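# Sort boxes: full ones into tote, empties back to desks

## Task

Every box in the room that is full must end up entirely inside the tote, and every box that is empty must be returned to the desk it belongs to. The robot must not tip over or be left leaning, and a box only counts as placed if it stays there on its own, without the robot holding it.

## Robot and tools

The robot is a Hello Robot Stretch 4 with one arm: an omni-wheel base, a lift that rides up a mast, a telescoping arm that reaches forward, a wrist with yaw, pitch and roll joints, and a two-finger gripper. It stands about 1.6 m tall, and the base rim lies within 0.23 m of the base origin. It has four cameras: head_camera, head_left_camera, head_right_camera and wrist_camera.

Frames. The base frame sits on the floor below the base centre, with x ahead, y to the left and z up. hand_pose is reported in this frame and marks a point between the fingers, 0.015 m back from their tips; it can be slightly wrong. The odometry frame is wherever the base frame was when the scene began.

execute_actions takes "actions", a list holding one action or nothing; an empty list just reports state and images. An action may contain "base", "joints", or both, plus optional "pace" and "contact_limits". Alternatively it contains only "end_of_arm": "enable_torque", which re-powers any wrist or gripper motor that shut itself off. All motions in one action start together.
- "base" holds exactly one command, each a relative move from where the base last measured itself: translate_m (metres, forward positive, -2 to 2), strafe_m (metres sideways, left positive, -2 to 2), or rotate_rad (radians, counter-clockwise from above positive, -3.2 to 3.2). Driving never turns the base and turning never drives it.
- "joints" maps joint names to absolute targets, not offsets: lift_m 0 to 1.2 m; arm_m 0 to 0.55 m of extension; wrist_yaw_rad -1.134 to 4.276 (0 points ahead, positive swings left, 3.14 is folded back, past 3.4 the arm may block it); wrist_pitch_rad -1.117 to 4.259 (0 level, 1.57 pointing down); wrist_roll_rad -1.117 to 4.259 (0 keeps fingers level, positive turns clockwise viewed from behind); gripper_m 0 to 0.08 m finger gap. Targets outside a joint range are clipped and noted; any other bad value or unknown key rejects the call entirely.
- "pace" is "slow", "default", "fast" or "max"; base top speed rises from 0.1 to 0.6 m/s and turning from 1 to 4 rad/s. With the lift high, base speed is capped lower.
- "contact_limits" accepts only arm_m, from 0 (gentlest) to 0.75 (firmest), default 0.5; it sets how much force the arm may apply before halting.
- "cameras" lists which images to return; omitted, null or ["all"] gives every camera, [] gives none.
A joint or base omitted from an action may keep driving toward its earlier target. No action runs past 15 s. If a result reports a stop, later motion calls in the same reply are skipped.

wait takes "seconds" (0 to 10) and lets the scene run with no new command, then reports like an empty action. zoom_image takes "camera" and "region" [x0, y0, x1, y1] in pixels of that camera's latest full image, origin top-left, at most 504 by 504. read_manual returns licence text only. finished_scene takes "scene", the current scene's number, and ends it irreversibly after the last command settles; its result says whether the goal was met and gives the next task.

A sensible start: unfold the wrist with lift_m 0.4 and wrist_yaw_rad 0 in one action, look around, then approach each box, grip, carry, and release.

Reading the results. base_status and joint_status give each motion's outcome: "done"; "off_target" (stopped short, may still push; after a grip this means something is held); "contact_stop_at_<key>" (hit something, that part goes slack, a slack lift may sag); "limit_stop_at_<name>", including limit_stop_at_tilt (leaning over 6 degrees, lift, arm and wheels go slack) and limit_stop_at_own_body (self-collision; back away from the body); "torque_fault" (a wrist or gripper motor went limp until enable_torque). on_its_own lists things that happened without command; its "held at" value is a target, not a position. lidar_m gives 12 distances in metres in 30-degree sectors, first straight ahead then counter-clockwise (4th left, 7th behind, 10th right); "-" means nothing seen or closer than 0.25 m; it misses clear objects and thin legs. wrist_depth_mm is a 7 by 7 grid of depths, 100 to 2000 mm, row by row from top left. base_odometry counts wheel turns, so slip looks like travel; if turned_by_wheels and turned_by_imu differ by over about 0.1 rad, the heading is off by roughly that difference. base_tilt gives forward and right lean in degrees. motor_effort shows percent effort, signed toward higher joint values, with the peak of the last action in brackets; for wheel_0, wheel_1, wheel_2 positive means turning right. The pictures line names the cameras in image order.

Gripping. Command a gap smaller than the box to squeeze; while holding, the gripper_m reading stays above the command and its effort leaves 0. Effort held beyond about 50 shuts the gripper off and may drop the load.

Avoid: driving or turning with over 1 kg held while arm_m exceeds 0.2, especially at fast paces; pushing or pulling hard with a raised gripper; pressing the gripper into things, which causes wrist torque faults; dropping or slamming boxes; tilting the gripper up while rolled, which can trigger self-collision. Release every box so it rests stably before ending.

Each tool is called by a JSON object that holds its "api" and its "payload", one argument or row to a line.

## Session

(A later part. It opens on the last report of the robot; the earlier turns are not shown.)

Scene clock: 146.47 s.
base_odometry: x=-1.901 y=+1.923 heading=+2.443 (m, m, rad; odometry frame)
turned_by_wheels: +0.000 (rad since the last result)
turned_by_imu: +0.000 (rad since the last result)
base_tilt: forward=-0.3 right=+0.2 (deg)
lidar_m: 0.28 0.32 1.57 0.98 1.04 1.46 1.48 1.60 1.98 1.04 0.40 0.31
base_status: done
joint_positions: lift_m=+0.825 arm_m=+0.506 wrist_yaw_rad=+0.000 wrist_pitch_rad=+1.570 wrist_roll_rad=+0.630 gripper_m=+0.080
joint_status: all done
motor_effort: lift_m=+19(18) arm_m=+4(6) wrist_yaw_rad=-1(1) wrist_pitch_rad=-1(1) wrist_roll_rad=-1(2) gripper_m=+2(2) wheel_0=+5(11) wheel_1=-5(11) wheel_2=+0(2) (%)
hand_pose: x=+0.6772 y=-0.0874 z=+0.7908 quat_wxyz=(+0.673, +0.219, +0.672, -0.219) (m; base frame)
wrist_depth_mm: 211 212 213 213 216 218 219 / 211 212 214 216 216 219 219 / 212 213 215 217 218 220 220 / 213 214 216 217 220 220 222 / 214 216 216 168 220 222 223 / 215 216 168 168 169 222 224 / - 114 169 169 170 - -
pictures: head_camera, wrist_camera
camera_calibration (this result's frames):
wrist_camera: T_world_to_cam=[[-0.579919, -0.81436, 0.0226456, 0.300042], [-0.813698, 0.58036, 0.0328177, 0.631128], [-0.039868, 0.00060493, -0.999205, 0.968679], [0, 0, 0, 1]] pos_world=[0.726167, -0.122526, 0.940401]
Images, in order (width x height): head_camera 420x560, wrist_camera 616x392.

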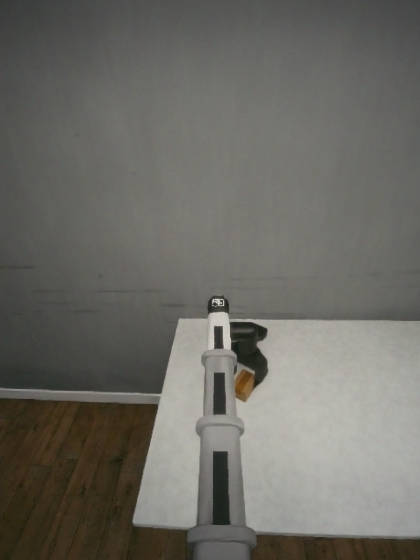

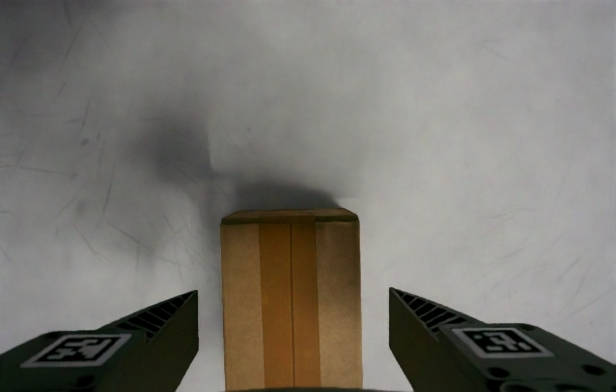

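{"api": "execute_actions", "payload": {
  "actions": [
    {"joints":{"lift_m":0.787},"pace":"slow"}
  ],
  "cameras": ["wrist_camera"]
}}

{"api": "execute_actions", "payload": {
  "actions": [
    {"joints":{"gripper_m":0.04}}
  ],
  "cameras": []
}}

{"api": "execute_actions", "payload": {
  "actions": [
    {"joints":{"lift_m":0.89}}
  ],
  "cameras": []
}}

{"api": "execute_actions", "payload": {
  "actions": [
    {"joints":{"arm_m":0.4,"wrist_pitch_rad":0,"wrist_roll_rad":0.016}}
  ],
  "cameras": ["wrist_camera"]
}}

Scene clock: 149.10 s.
base_odometry: x=-1.901 y=+1.923 heading=+2.443 (m, m, rad; odometry frame)
turned_by_wheels: +0.000 (rad since the last result)
turned_by_imu: +0.000 (rad since the last result)
base_tilt: forward=-0.3 right=+0.2 (deg)
lidar_m: 0.28 0.30 1.58 0.97 1.02 1.47 1.48 1.58 1.99 1.02 0.41 0.30
base_status: not commanded
joint_positions: lift_m=+0.787 arm_m=+0.506 wrist_yaw_rad=+0.000 wrist_pitch_rad=+1.570 wrist_roll_rad=+0.630 gripper_m=+0.080
joint_status: all done
motor_effort: lift_m=+18(18) arm_m=+5(5) wrist_yaw_rad=+0(1) wrist_pitch_rad=+0(0) wrist_roll_rad=-2(2) gripper_m=+2(2) wheel_0=+5(5) wheel_1=-4(5) wheel_2=+0(0) (%)
hand_pose: x=+0.6772 y=-0.0874 z=+0.7528 quat_wxyz=(+0.673, +0.219, +0.672, -0.219) (m; base frame)
wrist_depth_mm: 173 174 176 177 178 179 180 / 174 175 177 177 178 180 181 / 175 176 177 178 180 181 181 / 175 177 178 179 180 181 182 / 176 178 129 129 181 182 183 / 177 178 130 130 140 183 184 / - 114 130 131 131 - -
pictures: wrist_camera
camera_calibration (this result's frames):
wrist_camera: T_world_to_cam=[[-0.579919, -0.81436, 0.0226456, 0.300902], [-0.813698, 0.58036, 0.0328178, 0.632375], [-0.0398681, 0.000604935, -0.999205, 0.930723], [0, 0, 0, 1]] pos_world=[0.726168, -0.122526, 0.902416]
Images, in order (width x height): wrist_camera 616x392.

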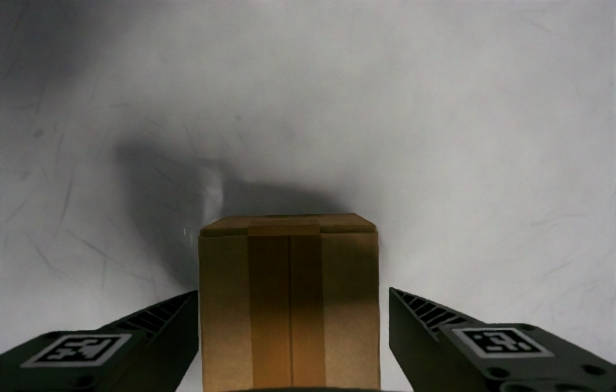

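Scene clock: 150.10 s.
base_odometry: x=-1.901 y=+1.923 heading=+2.443 (m, m, rad; odometry frame)
turned_by_wheels: +0.000 (rad since the last result)
turned_by_imu: +0.000 (rad since the last result)
base_tilt: forward=-0.3 right=+0.1 (deg)
lidar_m: 0.29 0.31 1.58 0.98 1.03 1.44 1.49 1.59 1.99 1.03 0.42 0.31
base_status: not commanded
joint_positions: lift_m=+0.787 arm_m=+0.506 wrist_yaw_rad=+0.000 wrist_pitch_rad=+1.570 wrist_roll_rad=+0.630 gripper_m=+0.059
joint_status: gripper_m off_target (ended at +0.059, target +0.040)
on_its_own: gripper_m is held at +0.054, not at your +0.040, by its contact guard: the fingers met something
motor_effort: lift_m=+19(18) arm_m=+4(5) wrist_yaw_rad=+0(0) wrist_pitch_rad=+1(1) wrist_roll_rad=-2(2) gripper_m=-38(42) wheel_0=+5(5) wheel_1=-4(5) wheel_2=+0(0) (%)
hand_pose: x=+0.6773 y=-0.0874 z=+0.7528 quat_wxyz=(+0.673, +0.219, +0.672, -0.219) (m; base frame)
wrist_depth_mm: 173 174 175 176 178 179 179 / 174 175 176 177 179 180 181 / 175 176 177 178 179 180 181 / 176 177 178 179 181 181 182 / 177 177 129 129 181 182 183 / 177 178 129 130 132 183 185 / 178 - 130 131 131 - -
pictures: none
No camera images: the call's "cameras" was empty. Leave "cameras" out to get every camera's image.

Scene clock: 151.57 s.
base_odometry: x=-1.901 y=+1.923 heading=+2.443 (m, m, rad; odometry frame)
turned_by_wheels: +0.000 (rad since the last result)
turned_by_imu: +0.000 (rad since the last result)
base_tilt: forward=-0.2 right=+0.2 (deg)
lidar_m: 0.27 0.31 1.57 0.96 1.04 1.45 1.47 1.58 1.99 1.02 0.41 0.29
base_status: not commanded
joint_positions: lift_m=+0.890 arm_m=+0.506 wrist_yaw_rad=+0.000 wrist_pitch_rad=+1.570 wrist_roll_rad=+0.630 gripper_m=+0.059
joint_status: all done
on_its_own: gripper_m is held at +0.054, not at your +0.040, by its contact guard: the fingers met something
motor_effort: lift_m=+26(25) arm_m=+4(5) wrist_yaw_rad=-1(0) wrist_pitch_rad=+0(0) wrist_roll_rad=-2(1) gripper_m=-38(38) wheel_0=+5(5) wheel_1=-5(4) wheel_2=+0(0) (%)
hand_pose: x=+0.6772 y=-0.0874 z=+0.8552 quat_wxyz=(+0.672, +0.219, +0.672, -0.219) (m; base frame)
wrist_depth_mm: 272 273 276 277 279 282 282 / 273 274 277 279 281 282 285 / 274 277 278 279 282 283 286 / 276 277 281 281 283 285 287 / 277 278 129 130 283 287 289 / 278 279 130 130 132 289 290 / 279 - 130 131 131 - 293
pictures: none
No camera images: the call's "cameras" was empty. Leave "cameras" out to get every camera's image.

Scene clock: 153.03 s.
base_odometry: x=-1.901 y=+1.923 heading=+2.443 (m, m, rad; odometry frame)
turned_by_wheels: +0.000 (rad since the last result)
turned_by_imu: +0.000 (rad since the last result)
base_tilt: forward=-0.3 right=+0.1 (deg)
lidar_m: 0.28 0.31 1.57 0.97 1.05 1.47 1.47 1.59 2.01 1.02 0.41 0.31
base_status: not commanded
joint_positions: lift_m=+0.890 arm_m=+0.401 wrist_yaw_rad=+0.000 wrist_pitch_rad=+0.006 wrist_roll_rad=+0.016 gripper_m=+0.059
joint_status: all done
on_its_own: gripper_m is held at +0.054, not at your +0.040, by its contact guard: the fingers met something
motor_effort: lift_m=+25(26) arm_m=-5(4) wrist_yaw_rad=-1(0) wrist_pitch_rad=-17(26) wrist_roll_rad=-1(7) gripper_m=-38(39) wheel_0=+5(5) wheel_1=-4(5) wheel_2=+0(0) (%)
hand_pose: x=+0.7844 y=-0.0874 z=+1.0666 quat_wxyz=(+1.000, +0.008, +0.003, +0.000) (m; base frame)
wrist_depth_mm: 433 439 439 436 436 436 439 / 439 436 439 439 439 442 442 / 439 439 439 442 442 445 445 / 442 439 445 445 445 445 445 / 445 445 129 129 445 449 452 / 449 449 129 130 132 452 452 / 449 - 130 131 131 - 455
pictures: wrist_camera
camera_calibration (this result's frames):
wrist_camera: T_world_to_cam=[[-0.0230902, -0.999723, -0.00465727, -0.067923], [-0.0396135, 0.00556977, -0.9992, 1.15257], [0.998948, -0.0228872, -0.0397311, -0.591717], [0, 0, 0, 1]] pos_world=[0.635183, -0.0878664, 1.12782]
Images, in order (width x height): wrist_camera 616x392.

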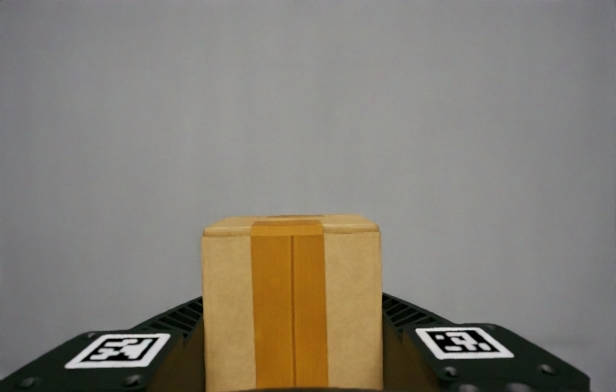

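{"api": "execute_actions", "payload": {
  "actions": [
    {"base":{"translate_m":-0.14},"joints":{"arm_m":0,"wrist_pitch_rad":1.57,"wrist_roll_rad":0.206}}
  ],
  "cameras": ["head_camera"]
}}

{"api": "execute_actions", "payload": {
  "actions": [
    {"base":{"strafe_m":-1.53}}
  ],
  "cameras": ["head_camera","head_right_camera"]
}}

Scene clock: 156.50 s.
base_odometry: x=-1.794 y=+1.833 heading=+2.442 (m, m, rad; odometry frame)
turned_by_wheels: -0.001 (rad since the last result)
turned_by_imu: -0.001 (rad since the last result)
base_tilt: forward=-0.2 right=+0.1 (deg)
lidar_m: 0.43 0.44 1.01 0.99 1.06 1.39 1.35 1.43 1.98 1.92 0.59 0.45
base_status: done
joint_positions: lift_m=+0.890 arm_m=+0.001 wrist_yaw_rad=+0.000 wrist_pitch_rad=+1.570 wrist_roll_rad=+0.206 gripper_m=+0.059
joint_status: all done
on_its_own: gripper_m is held at +0.054, not at your +0.040, by its contact guard: the fingers met something
motor_effort: lift_m=+25(25) arm_m=-4(5) wrist_yaw_rad=-1(2) wrist_pitch_rad=-1(11) wrist_roll_rad=+0(3) gripper_m=-38(38) wheel_0=-6(9) wheel_1=-5(10) wheel_2=+1(9) (%)
hand_pose: x=+0.1718 y=-0.0874 z=+0.8552 quat_wxyz=(+0.703, +0.073, +0.703, -0.073) (m; base frame)
wrist_depth_mm: 991 991 991 1008 1008 1025 1042 / 991 991 1008 1025 1008 1025 1042 / 991 1008 1008 1025 1025 1042 1025 / 1008 1008 1008 1025 1025 1042 1042 / 1008 1008 129 130 1025 1042 1042 / 991 1008 129 130 132 1042 1042 / 991 - 130 131 131 - 1042
pictures: head_camera
Images, in order (width x height): head_camera 420x560.

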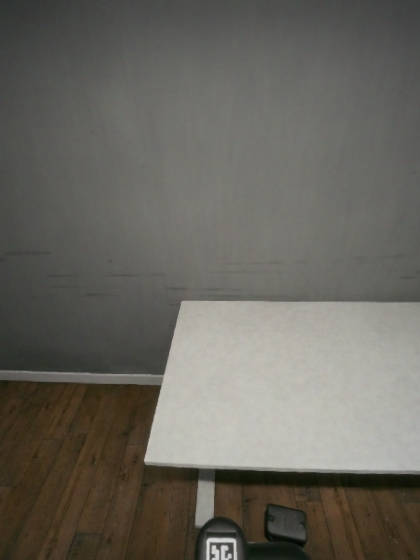

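Scene clock: 162.93 s.
base_odometry: x=-0.809 y=+3.004 heading=+2.443 (m, m, rad; odometry frame)
turned_by_wheels: +0.000 (rad since the last result)
turned_by_imu: +0.002 (rad since the last result)
base_tilt: forward=-0.4 right=+0.1 (deg)
lidar_m: 0.57 0.44 0.55 1.80 1.92 1.49 1.51 0.52 0.40 0.38 0.38 0.60
base_status: done
joint_positions: lift_m=+0.890 arm_m=+0.001 wrist_yaw_rad=+0.000 wrist_pitch_rad=+1.570 wrist_roll_rad=+0.206 gripper_m=+0.059
joint_status: not commanded
on_its_own: gripper_m is held at +0.054, not at your +0.040, by its contact guard: the fingers met something
motor_effort: lift_m=+24(25) arm_m=-5(5) wrist_yaw_rad=+0(0) wrist_pitch_rad=-2(1) wrist_roll_rad=+0(0) gripper_m=-38(38) wheel_0=+4(12) wheel_1=-3(15) wheel_2=+0(0) (%)
hand_pose: x=+0.1718 y=-0.0874 z=+0.8553 quat_wxyz=(+0.704, +0.073, +0.703, -0.073) (m; base frame)
wrist_depth_mm: 976 991 976 1008 1008 621 455 / 991 991 991 1008 1008 654 469 / 1008 1008 1008 1025 1025 691 480 / 1008 1008 1008 1025 1025 723 500 / 1008 1008 129 130 1025 759 517 / 1008 1008 129 130 132 741 535 / 1025 - 130 131 131 - 512
pictures: head_camera, head_right_camera
Images, in order (width x height): head_camera 420x560, head_right_camera 420x672.

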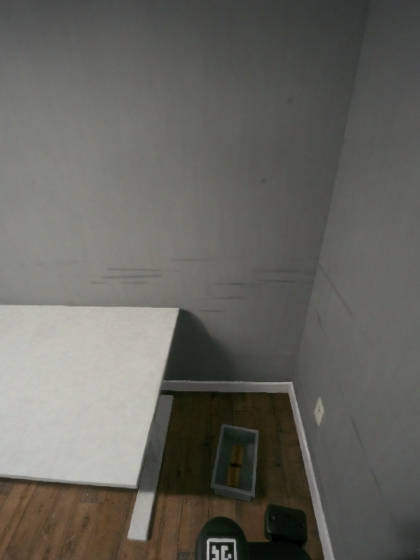

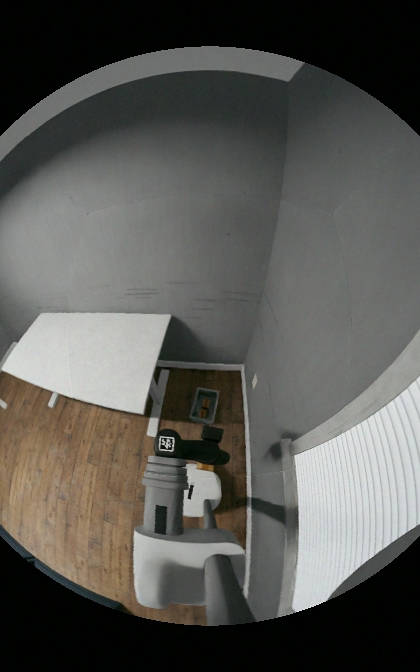

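{"api": "execute_actions", "payload": {
  "actions": [
    {"base":{"translate_m":0.129},"joints":{"lift_m":0.35}}
  ],
  "cameras": ["head_camera"]
}}

{"api": "execute_actions", "payload": {
  "actions": [
    {"joints":{"arm_m":0.46}}
  ],
  "cameras": ["head_camera","wrist_camera"]
}}

Scene clock: 167.67 s.
base_odometry: x=-0.908 y=+3.087 heading=+2.443 (m, m, rad; odometry frame)
turned_by_wheels: +0.001 (rad since the last result)
turned_by_imu: +0.001 (rad since the last result)
base_tilt: forward=-0.3 right=+0.1 (deg)
lidar_m: 0.44 0.35 0.37 1.18 2.10 1.61 1.53 0.55 0.39 0.37 0.39 0.46
base_status: done
joint_positions: lift_m=+0.350 arm_m=+0.001 wrist_yaw_rad=+0.000 wrist_pitch_rad=+1.570 wrist_roll_rad=+0.206 gripper_m=+0.059
joint_status: all done
on_its_own: gripper_m is held at +0.054, not at your +0.040, by its contact guard: the fingers met something
motor_effort: lift_m=+20(23) arm_m=-4(4) wrist_yaw_rad=+0(1) wrist_pitch_rad=-1(2) wrist_roll_rad=+0(1) gripper_m=-39(38) wheel_0=+6(8) wheel_1=+6(11) wheel_2=-3(14) (%)
hand_pose: x=+0.1718 y=-0.0874 z=+0.3156 quat_wxyz=(+0.704, +0.073, +0.703, -0.073) (m; base frame)
wrist_depth_mm: 452 452 459 459 466 466 449 / 452 452 459 462 466 469 462 / 452 455 462 469 466 469 469 / 455 459 466 466 473 473 473 / 459 455 129 130 473 477 477 / 459 250 129 130 132 477 480 / 253 - 130 131 131 - 484
pictures: head_camera
Images, in order (width x height): head_camera 420x560.

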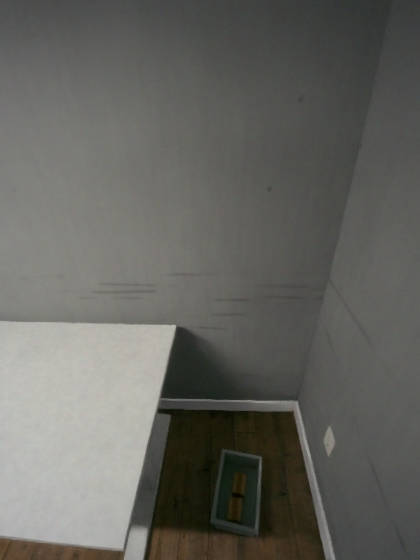

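Scene clock: 170.10 s.
base_odometry: x=-0.908 y=+3.087 heading=+2.443 (m, m, rad; odometry frame)
turned_by_wheels: +0.000 (rad since the last result)
turned_by_imu: +0.000 (rad since the last result)
base_tilt: forward=-0.3 right=+0.1 (deg)
lidar_m: 0.46 0.35 0.36 1.19 2.11 1.60 1.52 0.54 0.40 0.37 0.41 0.43
base_status: not commanded
joint_positions: lift_m=+0.350 arm_m=+0.459 wrist_yaw_rad=+0.000 wrist_pitch_rad=+1.570 wrist_roll_rad=+0.206 gripper_m=+0.059
joint_status: all done
on_its_own: gripper_m is held at +0.054, not at your +0.040, by its contact guard: the fingers met something
motor_effort: lift_m=+20(20) arm_m=+5(5) wrist_yaw_rad=+0(2) wrist_pitch_rad=+0(2) wrist_roll_rad=+0(0) gripper_m=-38(38) wheel_0=+6(5) wheel_1=+6(6) wheel_2=-3(3) (%)
hand_pose: x=+0.6303 y=-0.0874 z=+0.3156 quat_wxyz=(+0.704, +0.073, +0.703, -0.073) (m; base frame)
wrist_depth_mm: 449 452 455 459 462 462 462 / 449 452 459 459 466 466 469 / 452 455 338 436 466 469 469 / 455 455 384 459 462 473 477 / 455 462 129 130 373 477 477 / 455 459 129 130 132 473 477 / 459 - 130 131 131 - 484
pictures: head_camera, wrist_camera
camera_calibration (this result's frames):
wrist_camera: T_world_to_cam=[[-0.192888, -0.980954, 0.0228915, 0.0249874], [-0.980547, 0.193568, 0.0325585, 0.679935], [-0.0363694, -0.0161661, -0.999208, 0.48836], [0, 0, 0, 1]] pos_world=[0.689289, -0.099207, 0.465264]
Images, in order (width x height): head_camera 420x560, wrist_camera 616x392.

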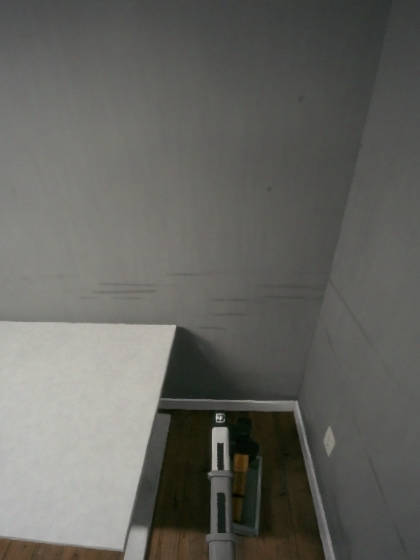

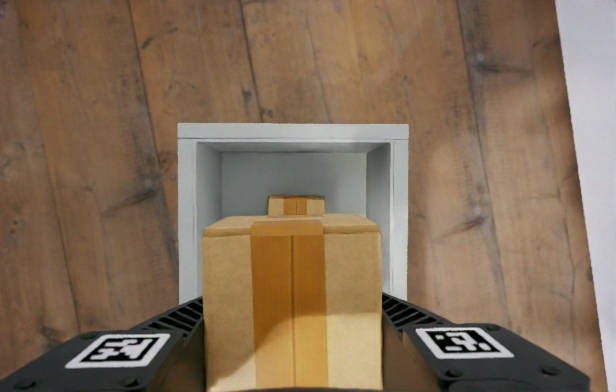

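Aligned.

{"api": "execute_actions", "payload": {
  "actions": [
    {"joints":{"lift_m":0.2}}
  ],
  "cameras": ["wrist_camera"]
}}

Scene clock: 172.73 s.
base_odometry: x=-0.908 y=+3.087 heading=+2.443 (m, m, rad; odometry frame)
turned_by_wheels: +0.000 (rad since the last result)
turned_by_imu: +0.000 (rad since the last result)
base_tilt: forward=-0.3 right=+0.1 (deg)
lidar_m: 0.44 0.33 0.37 1.19 2.10 1.61 1.51 0.55 0.38 0.38 0.40 0.45
base_status: not commanded
joint_positions: lift_m=+0.200 arm_m=+0.459 wrist_yaw_rad=+0.000 wrist_pitch_rad=+1.570 wrist_roll_rad=+0.206 gripper_m=+0.059
joint_status: all done
on_its_own: gripper_m is held at +0.054, not at your +0.040, by its contact guard: the fingers met something
motor_effort: lift_m=+20(19) arm_m=+5(5) wrist_yaw_rad=+0(1) wrist_pitch_rad=-1(0) wrist_roll_rad=+0(0) gripper_m=-38(38) wheel_0=+6(5) wheel_1=+6(6) wheel_2=-3(3) (%)
hand_pose: x=+0.6302 y=-0.0874 z=+0.1656 quat_wxyz=(+0.704, +0.073, +0.703, -0.073) (m; base frame)
wrist_depth_mm: 301 304 304 310 310 314 315 / 301 187 189 190 191 314 317 / 304 205 306 307 260 217 319 / 306 205 306 307 310 216 320 / 306 205 129 130 260 216 322 / 307 190 129 130 132 200 322 / 309 - 130 131 131 - 325
pictures: wrist_camera
camera_calibration (this result's frames):
wrist_camera: T_world_to_cam=[[-0.193019, -0.980927, 0.0229397, 0.0284871], [-0.980511, 0.193704, 0.0328031, 0.684714], [-0.036621, -0.016161, -0.999199, 0.338657], [0, 0, 0, 1]] pos_world=[0.68927, -0.0992152, 0.315271]
Images, in order (width x height): wrist_camera 616x392.

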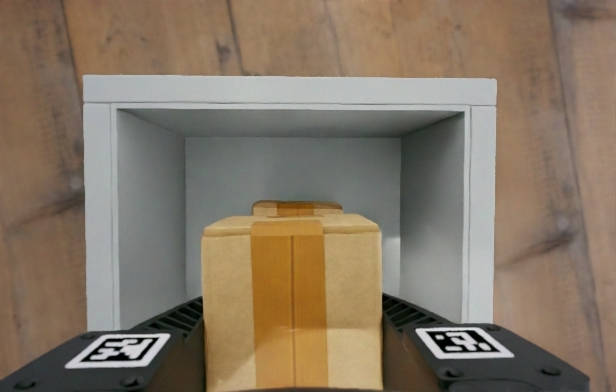

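{"api": "execute_actions", "payload": {
  "actions": [
    {"joints":{"lift_m":0.128},"pace":"slow"}
  ],
  "cameras": ["wrist_camera"]
}}

{"api": "execute_actions", "payload": {
  "actions": [
    {"joints":{"gripper_m":0.075}}
  ],
  "cameras": ["wrist_camera"]
}}

{"api": "execute_actions", "payload": {
  "actions": [
    {"joints":{"lift_m":0.4}}
  ],
  "cameras": ["wrist_camera","head_camera"]
}}

Scene clock: 175.77 s.
base_odometry: x=-0.908 y=+3.087 heading=+2.443 (m, m, rad; odometry frame)
turned_by_wheels: +0.000 (rad since the last result)
turned_by_imu: +0.000 (rad since the last result)
base_tilt: forward=-0.2 right=+0.1 (deg)
lidar_m: 0.45 0.34 0.36 1.19 2.10 1.60 1.54 0.52 0.39 0.38 0.41 0.46
base_status: not commanded
joint_positions: lift_m=+0.128 arm_m=+0.459 wrist_yaw_rad=+0.000 wrist_pitch_rad=+1.570 wrist_roll_rad=+0.206 gripper_m=+0.059
joint_status: all done
on_its_own: gripper_m is held at +0.054, not at your +0.040, by its contact guard: the fingers met something
motor_effort: lift_m=+20(18) arm_m=+5(5) wrist_yaw_rad=+0(0) wrist_pitch_rad=-2(3) wrist_roll_rad=+0(1) gripper_m=-38(38) wheel_0=+6(5) wheel_1=+6(7) wheel_2=-3(3) (%)
hand_pose: x=+0.6302 y=-0.0874 z=+0.0936 quat_wxyz=(+0.704, +0.073, +0.703, -0.073) (m; base frame)
wrist_depth_mm: 115 116 116 117 118 119 120 / 127 141 141 141 141 140 130 / 133 205 233 236 236 173 133 / 133 205 235 236 238 173 133 / 133 205 129 130 240 173 133 / 133 190 129 130 132 162 133 / 121 - 130 131 131 - -
pictures: wrist_camera
camera_calibration (this result's frames):
wrist_camera: T_world_to_cam=[[-0.193018, -0.980927, 0.0229397, 0.0301387], [-0.980511, 0.193704, 0.032803, 0.687077], [-0.0366208, -0.016161, -0.999199, 0.266718], [0, 0, 0, 1]] pos_world=[0.689272, -0.0992152, 0.243274]
Images, in order (width x height): wrist_camera 616x392.

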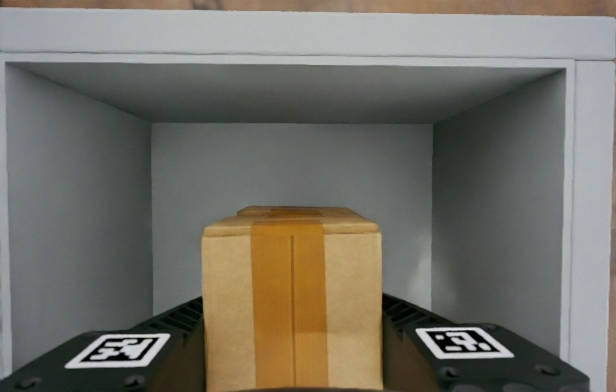

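Scene clock: 176.60 s.
base_odometry: x=-0.908 y=+3.087 heading=+2.443 (m, m, rad; odometry frame)
turned_by_wheels: +0.000 (rad since the last result)
turned_by_imu: +0.000 (rad since the last result)
base_tilt: forward=-0.3 right=+0.1 (deg)
lidar_m: 0.46 0.34 0.38 1.21 2.13 1.61 1.54 0.54 0.40 0.37 0.43 0.46
base_status: not commanded
joint_positions: lift_m=+0.128 arm_m=+0.459 wrist_yaw_rad=+0.000 wrist_pitch_rad=+1.570 wrist_roll_rad=+0.206 gripper_m=+0.075
joint_status: all done
motor_effort: lift_m=+20(20) arm_m=+4(5) wrist_yaw_rad=-1(0) wrist_pitch_rad=-2(2) wrist_roll_rad=+0(0) gripper_m=+3(38) wheel_0=+5(5) wheel_1=+6(7) wheel_2=-3(3) (%)
hand_pose: x=+0.6302 y=-0.0874 z=+0.0936 quat_wxyz=(+0.704, +0.073, +0.703, -0.073) (m; base frame)
wrist_depth_mm: 116 117 118 118 119 121 242 / 125 139 140 139 139 139 130 / 133 205 235 237 237 173 133 / 133 206 236 237 239 173 133 / 133 205 137 138 240 173 133 / 133 177 137 138 145 162 130 / - 107 138 139 139 - -
pictures: wrist_camera
camera_calibration (this result's frames):
wrist_camera: T_world_to_cam=[[-0.193001, -0.98093, 0.0229379, 0.0301295], [-0.980515, 0.193687, 0.0327939, 0.687088], [-0.0366113, -0.0161617, -0.999199, 0.266712], [0, 0, 0, 1]] pos_world=[0.68928, -0.0992142, 0.243275]
Images, in order (width x height): wrist_camera 616x392.

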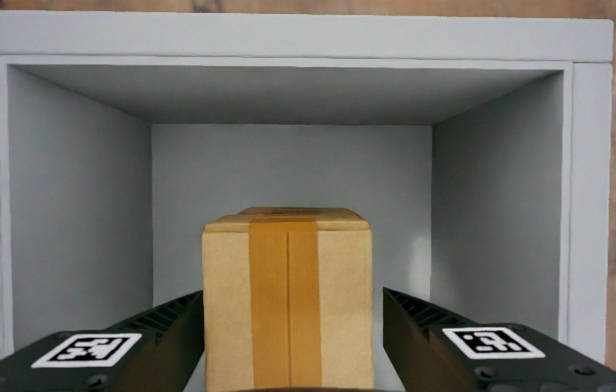

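Scene clock: 178.80 s.
base_odometry: x=-0.908 y=+3.087 heading=+2.443 (m, m, rad; odometry frame)
turned_by_wheels: +0.000 (rad since the last result)
turned_by_imu: +0.000 (rad since the last result)
base_tilt: forward=-0.2 right=+0.1 (deg)
lidar_m: 0.47 0.33 0.36 1.19 2.12 1.61 1.55 0.55 0.39 0.37 0.40 0.45
base_status: not commanded
joint_positions: lift_m=+0.400 arm_m=+0.459 wrist_yaw_rad=+0.000 wrist_pitch_rad=+1.570 wrist_roll_rad=+0.206 gripper_m=+0.075
joint_status: all done
motor_effort: lift_m=+24(27) arm_m=+5(5) wrist_yaw_rad=+0(0) wrist_pitch_rad=+0(1) wrist_roll_rad=+0(0) gripper_m=+2(3) wheel_0=+5(5) wheel_1=+6(6) wheel_2=-3(3) (%)
hand_pose: x=+0.6302 y=-0.0874 z=+0.3653 quat_wxyz=(+0.704, +0.073, +0.703, -0.073) (m; base frame)
wrist_depth_mm: 500 500 504 512 512 517 459 / 500 504 508 512 512 521 473 / 500 504 508 512 517 525 488 / 504 508 508 512 517 525 508 / 504 517 512 413 521 530 525 / 508 512 445 469 165 530 530 / - 107 449 480 145 - -
pictures: head_camera, wrist_camera
camera_calibration (this result's frames):
wrist_camera: T_world_to_cam=[[-0.193002, -0.98093, 0.0229379, 0.0238983], [-0.980515, 0.193687, 0.032794, 0.67818], [-0.0366114, -0.0161617, -0.999199, 0.538165], [0, 0, 0, 1]] pos_world=[0.689281, -0.0992142, 0.514946]
Images, in order (width x height): head_camera 420x560, wrist_camera 616x392.

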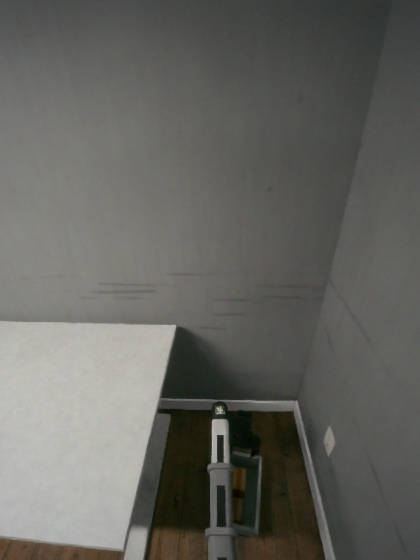

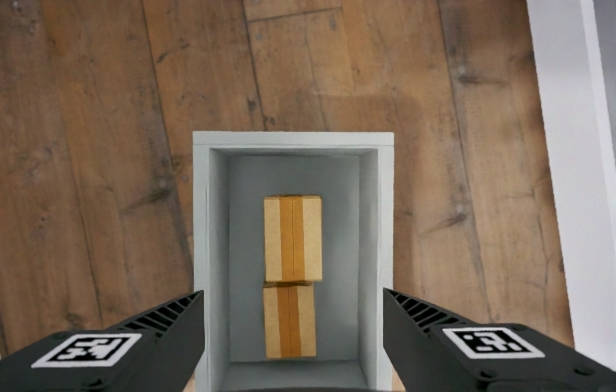

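{"api": "finished_scene", "payload": {
  "scene": 2
}}

The scene is finished: the task was done.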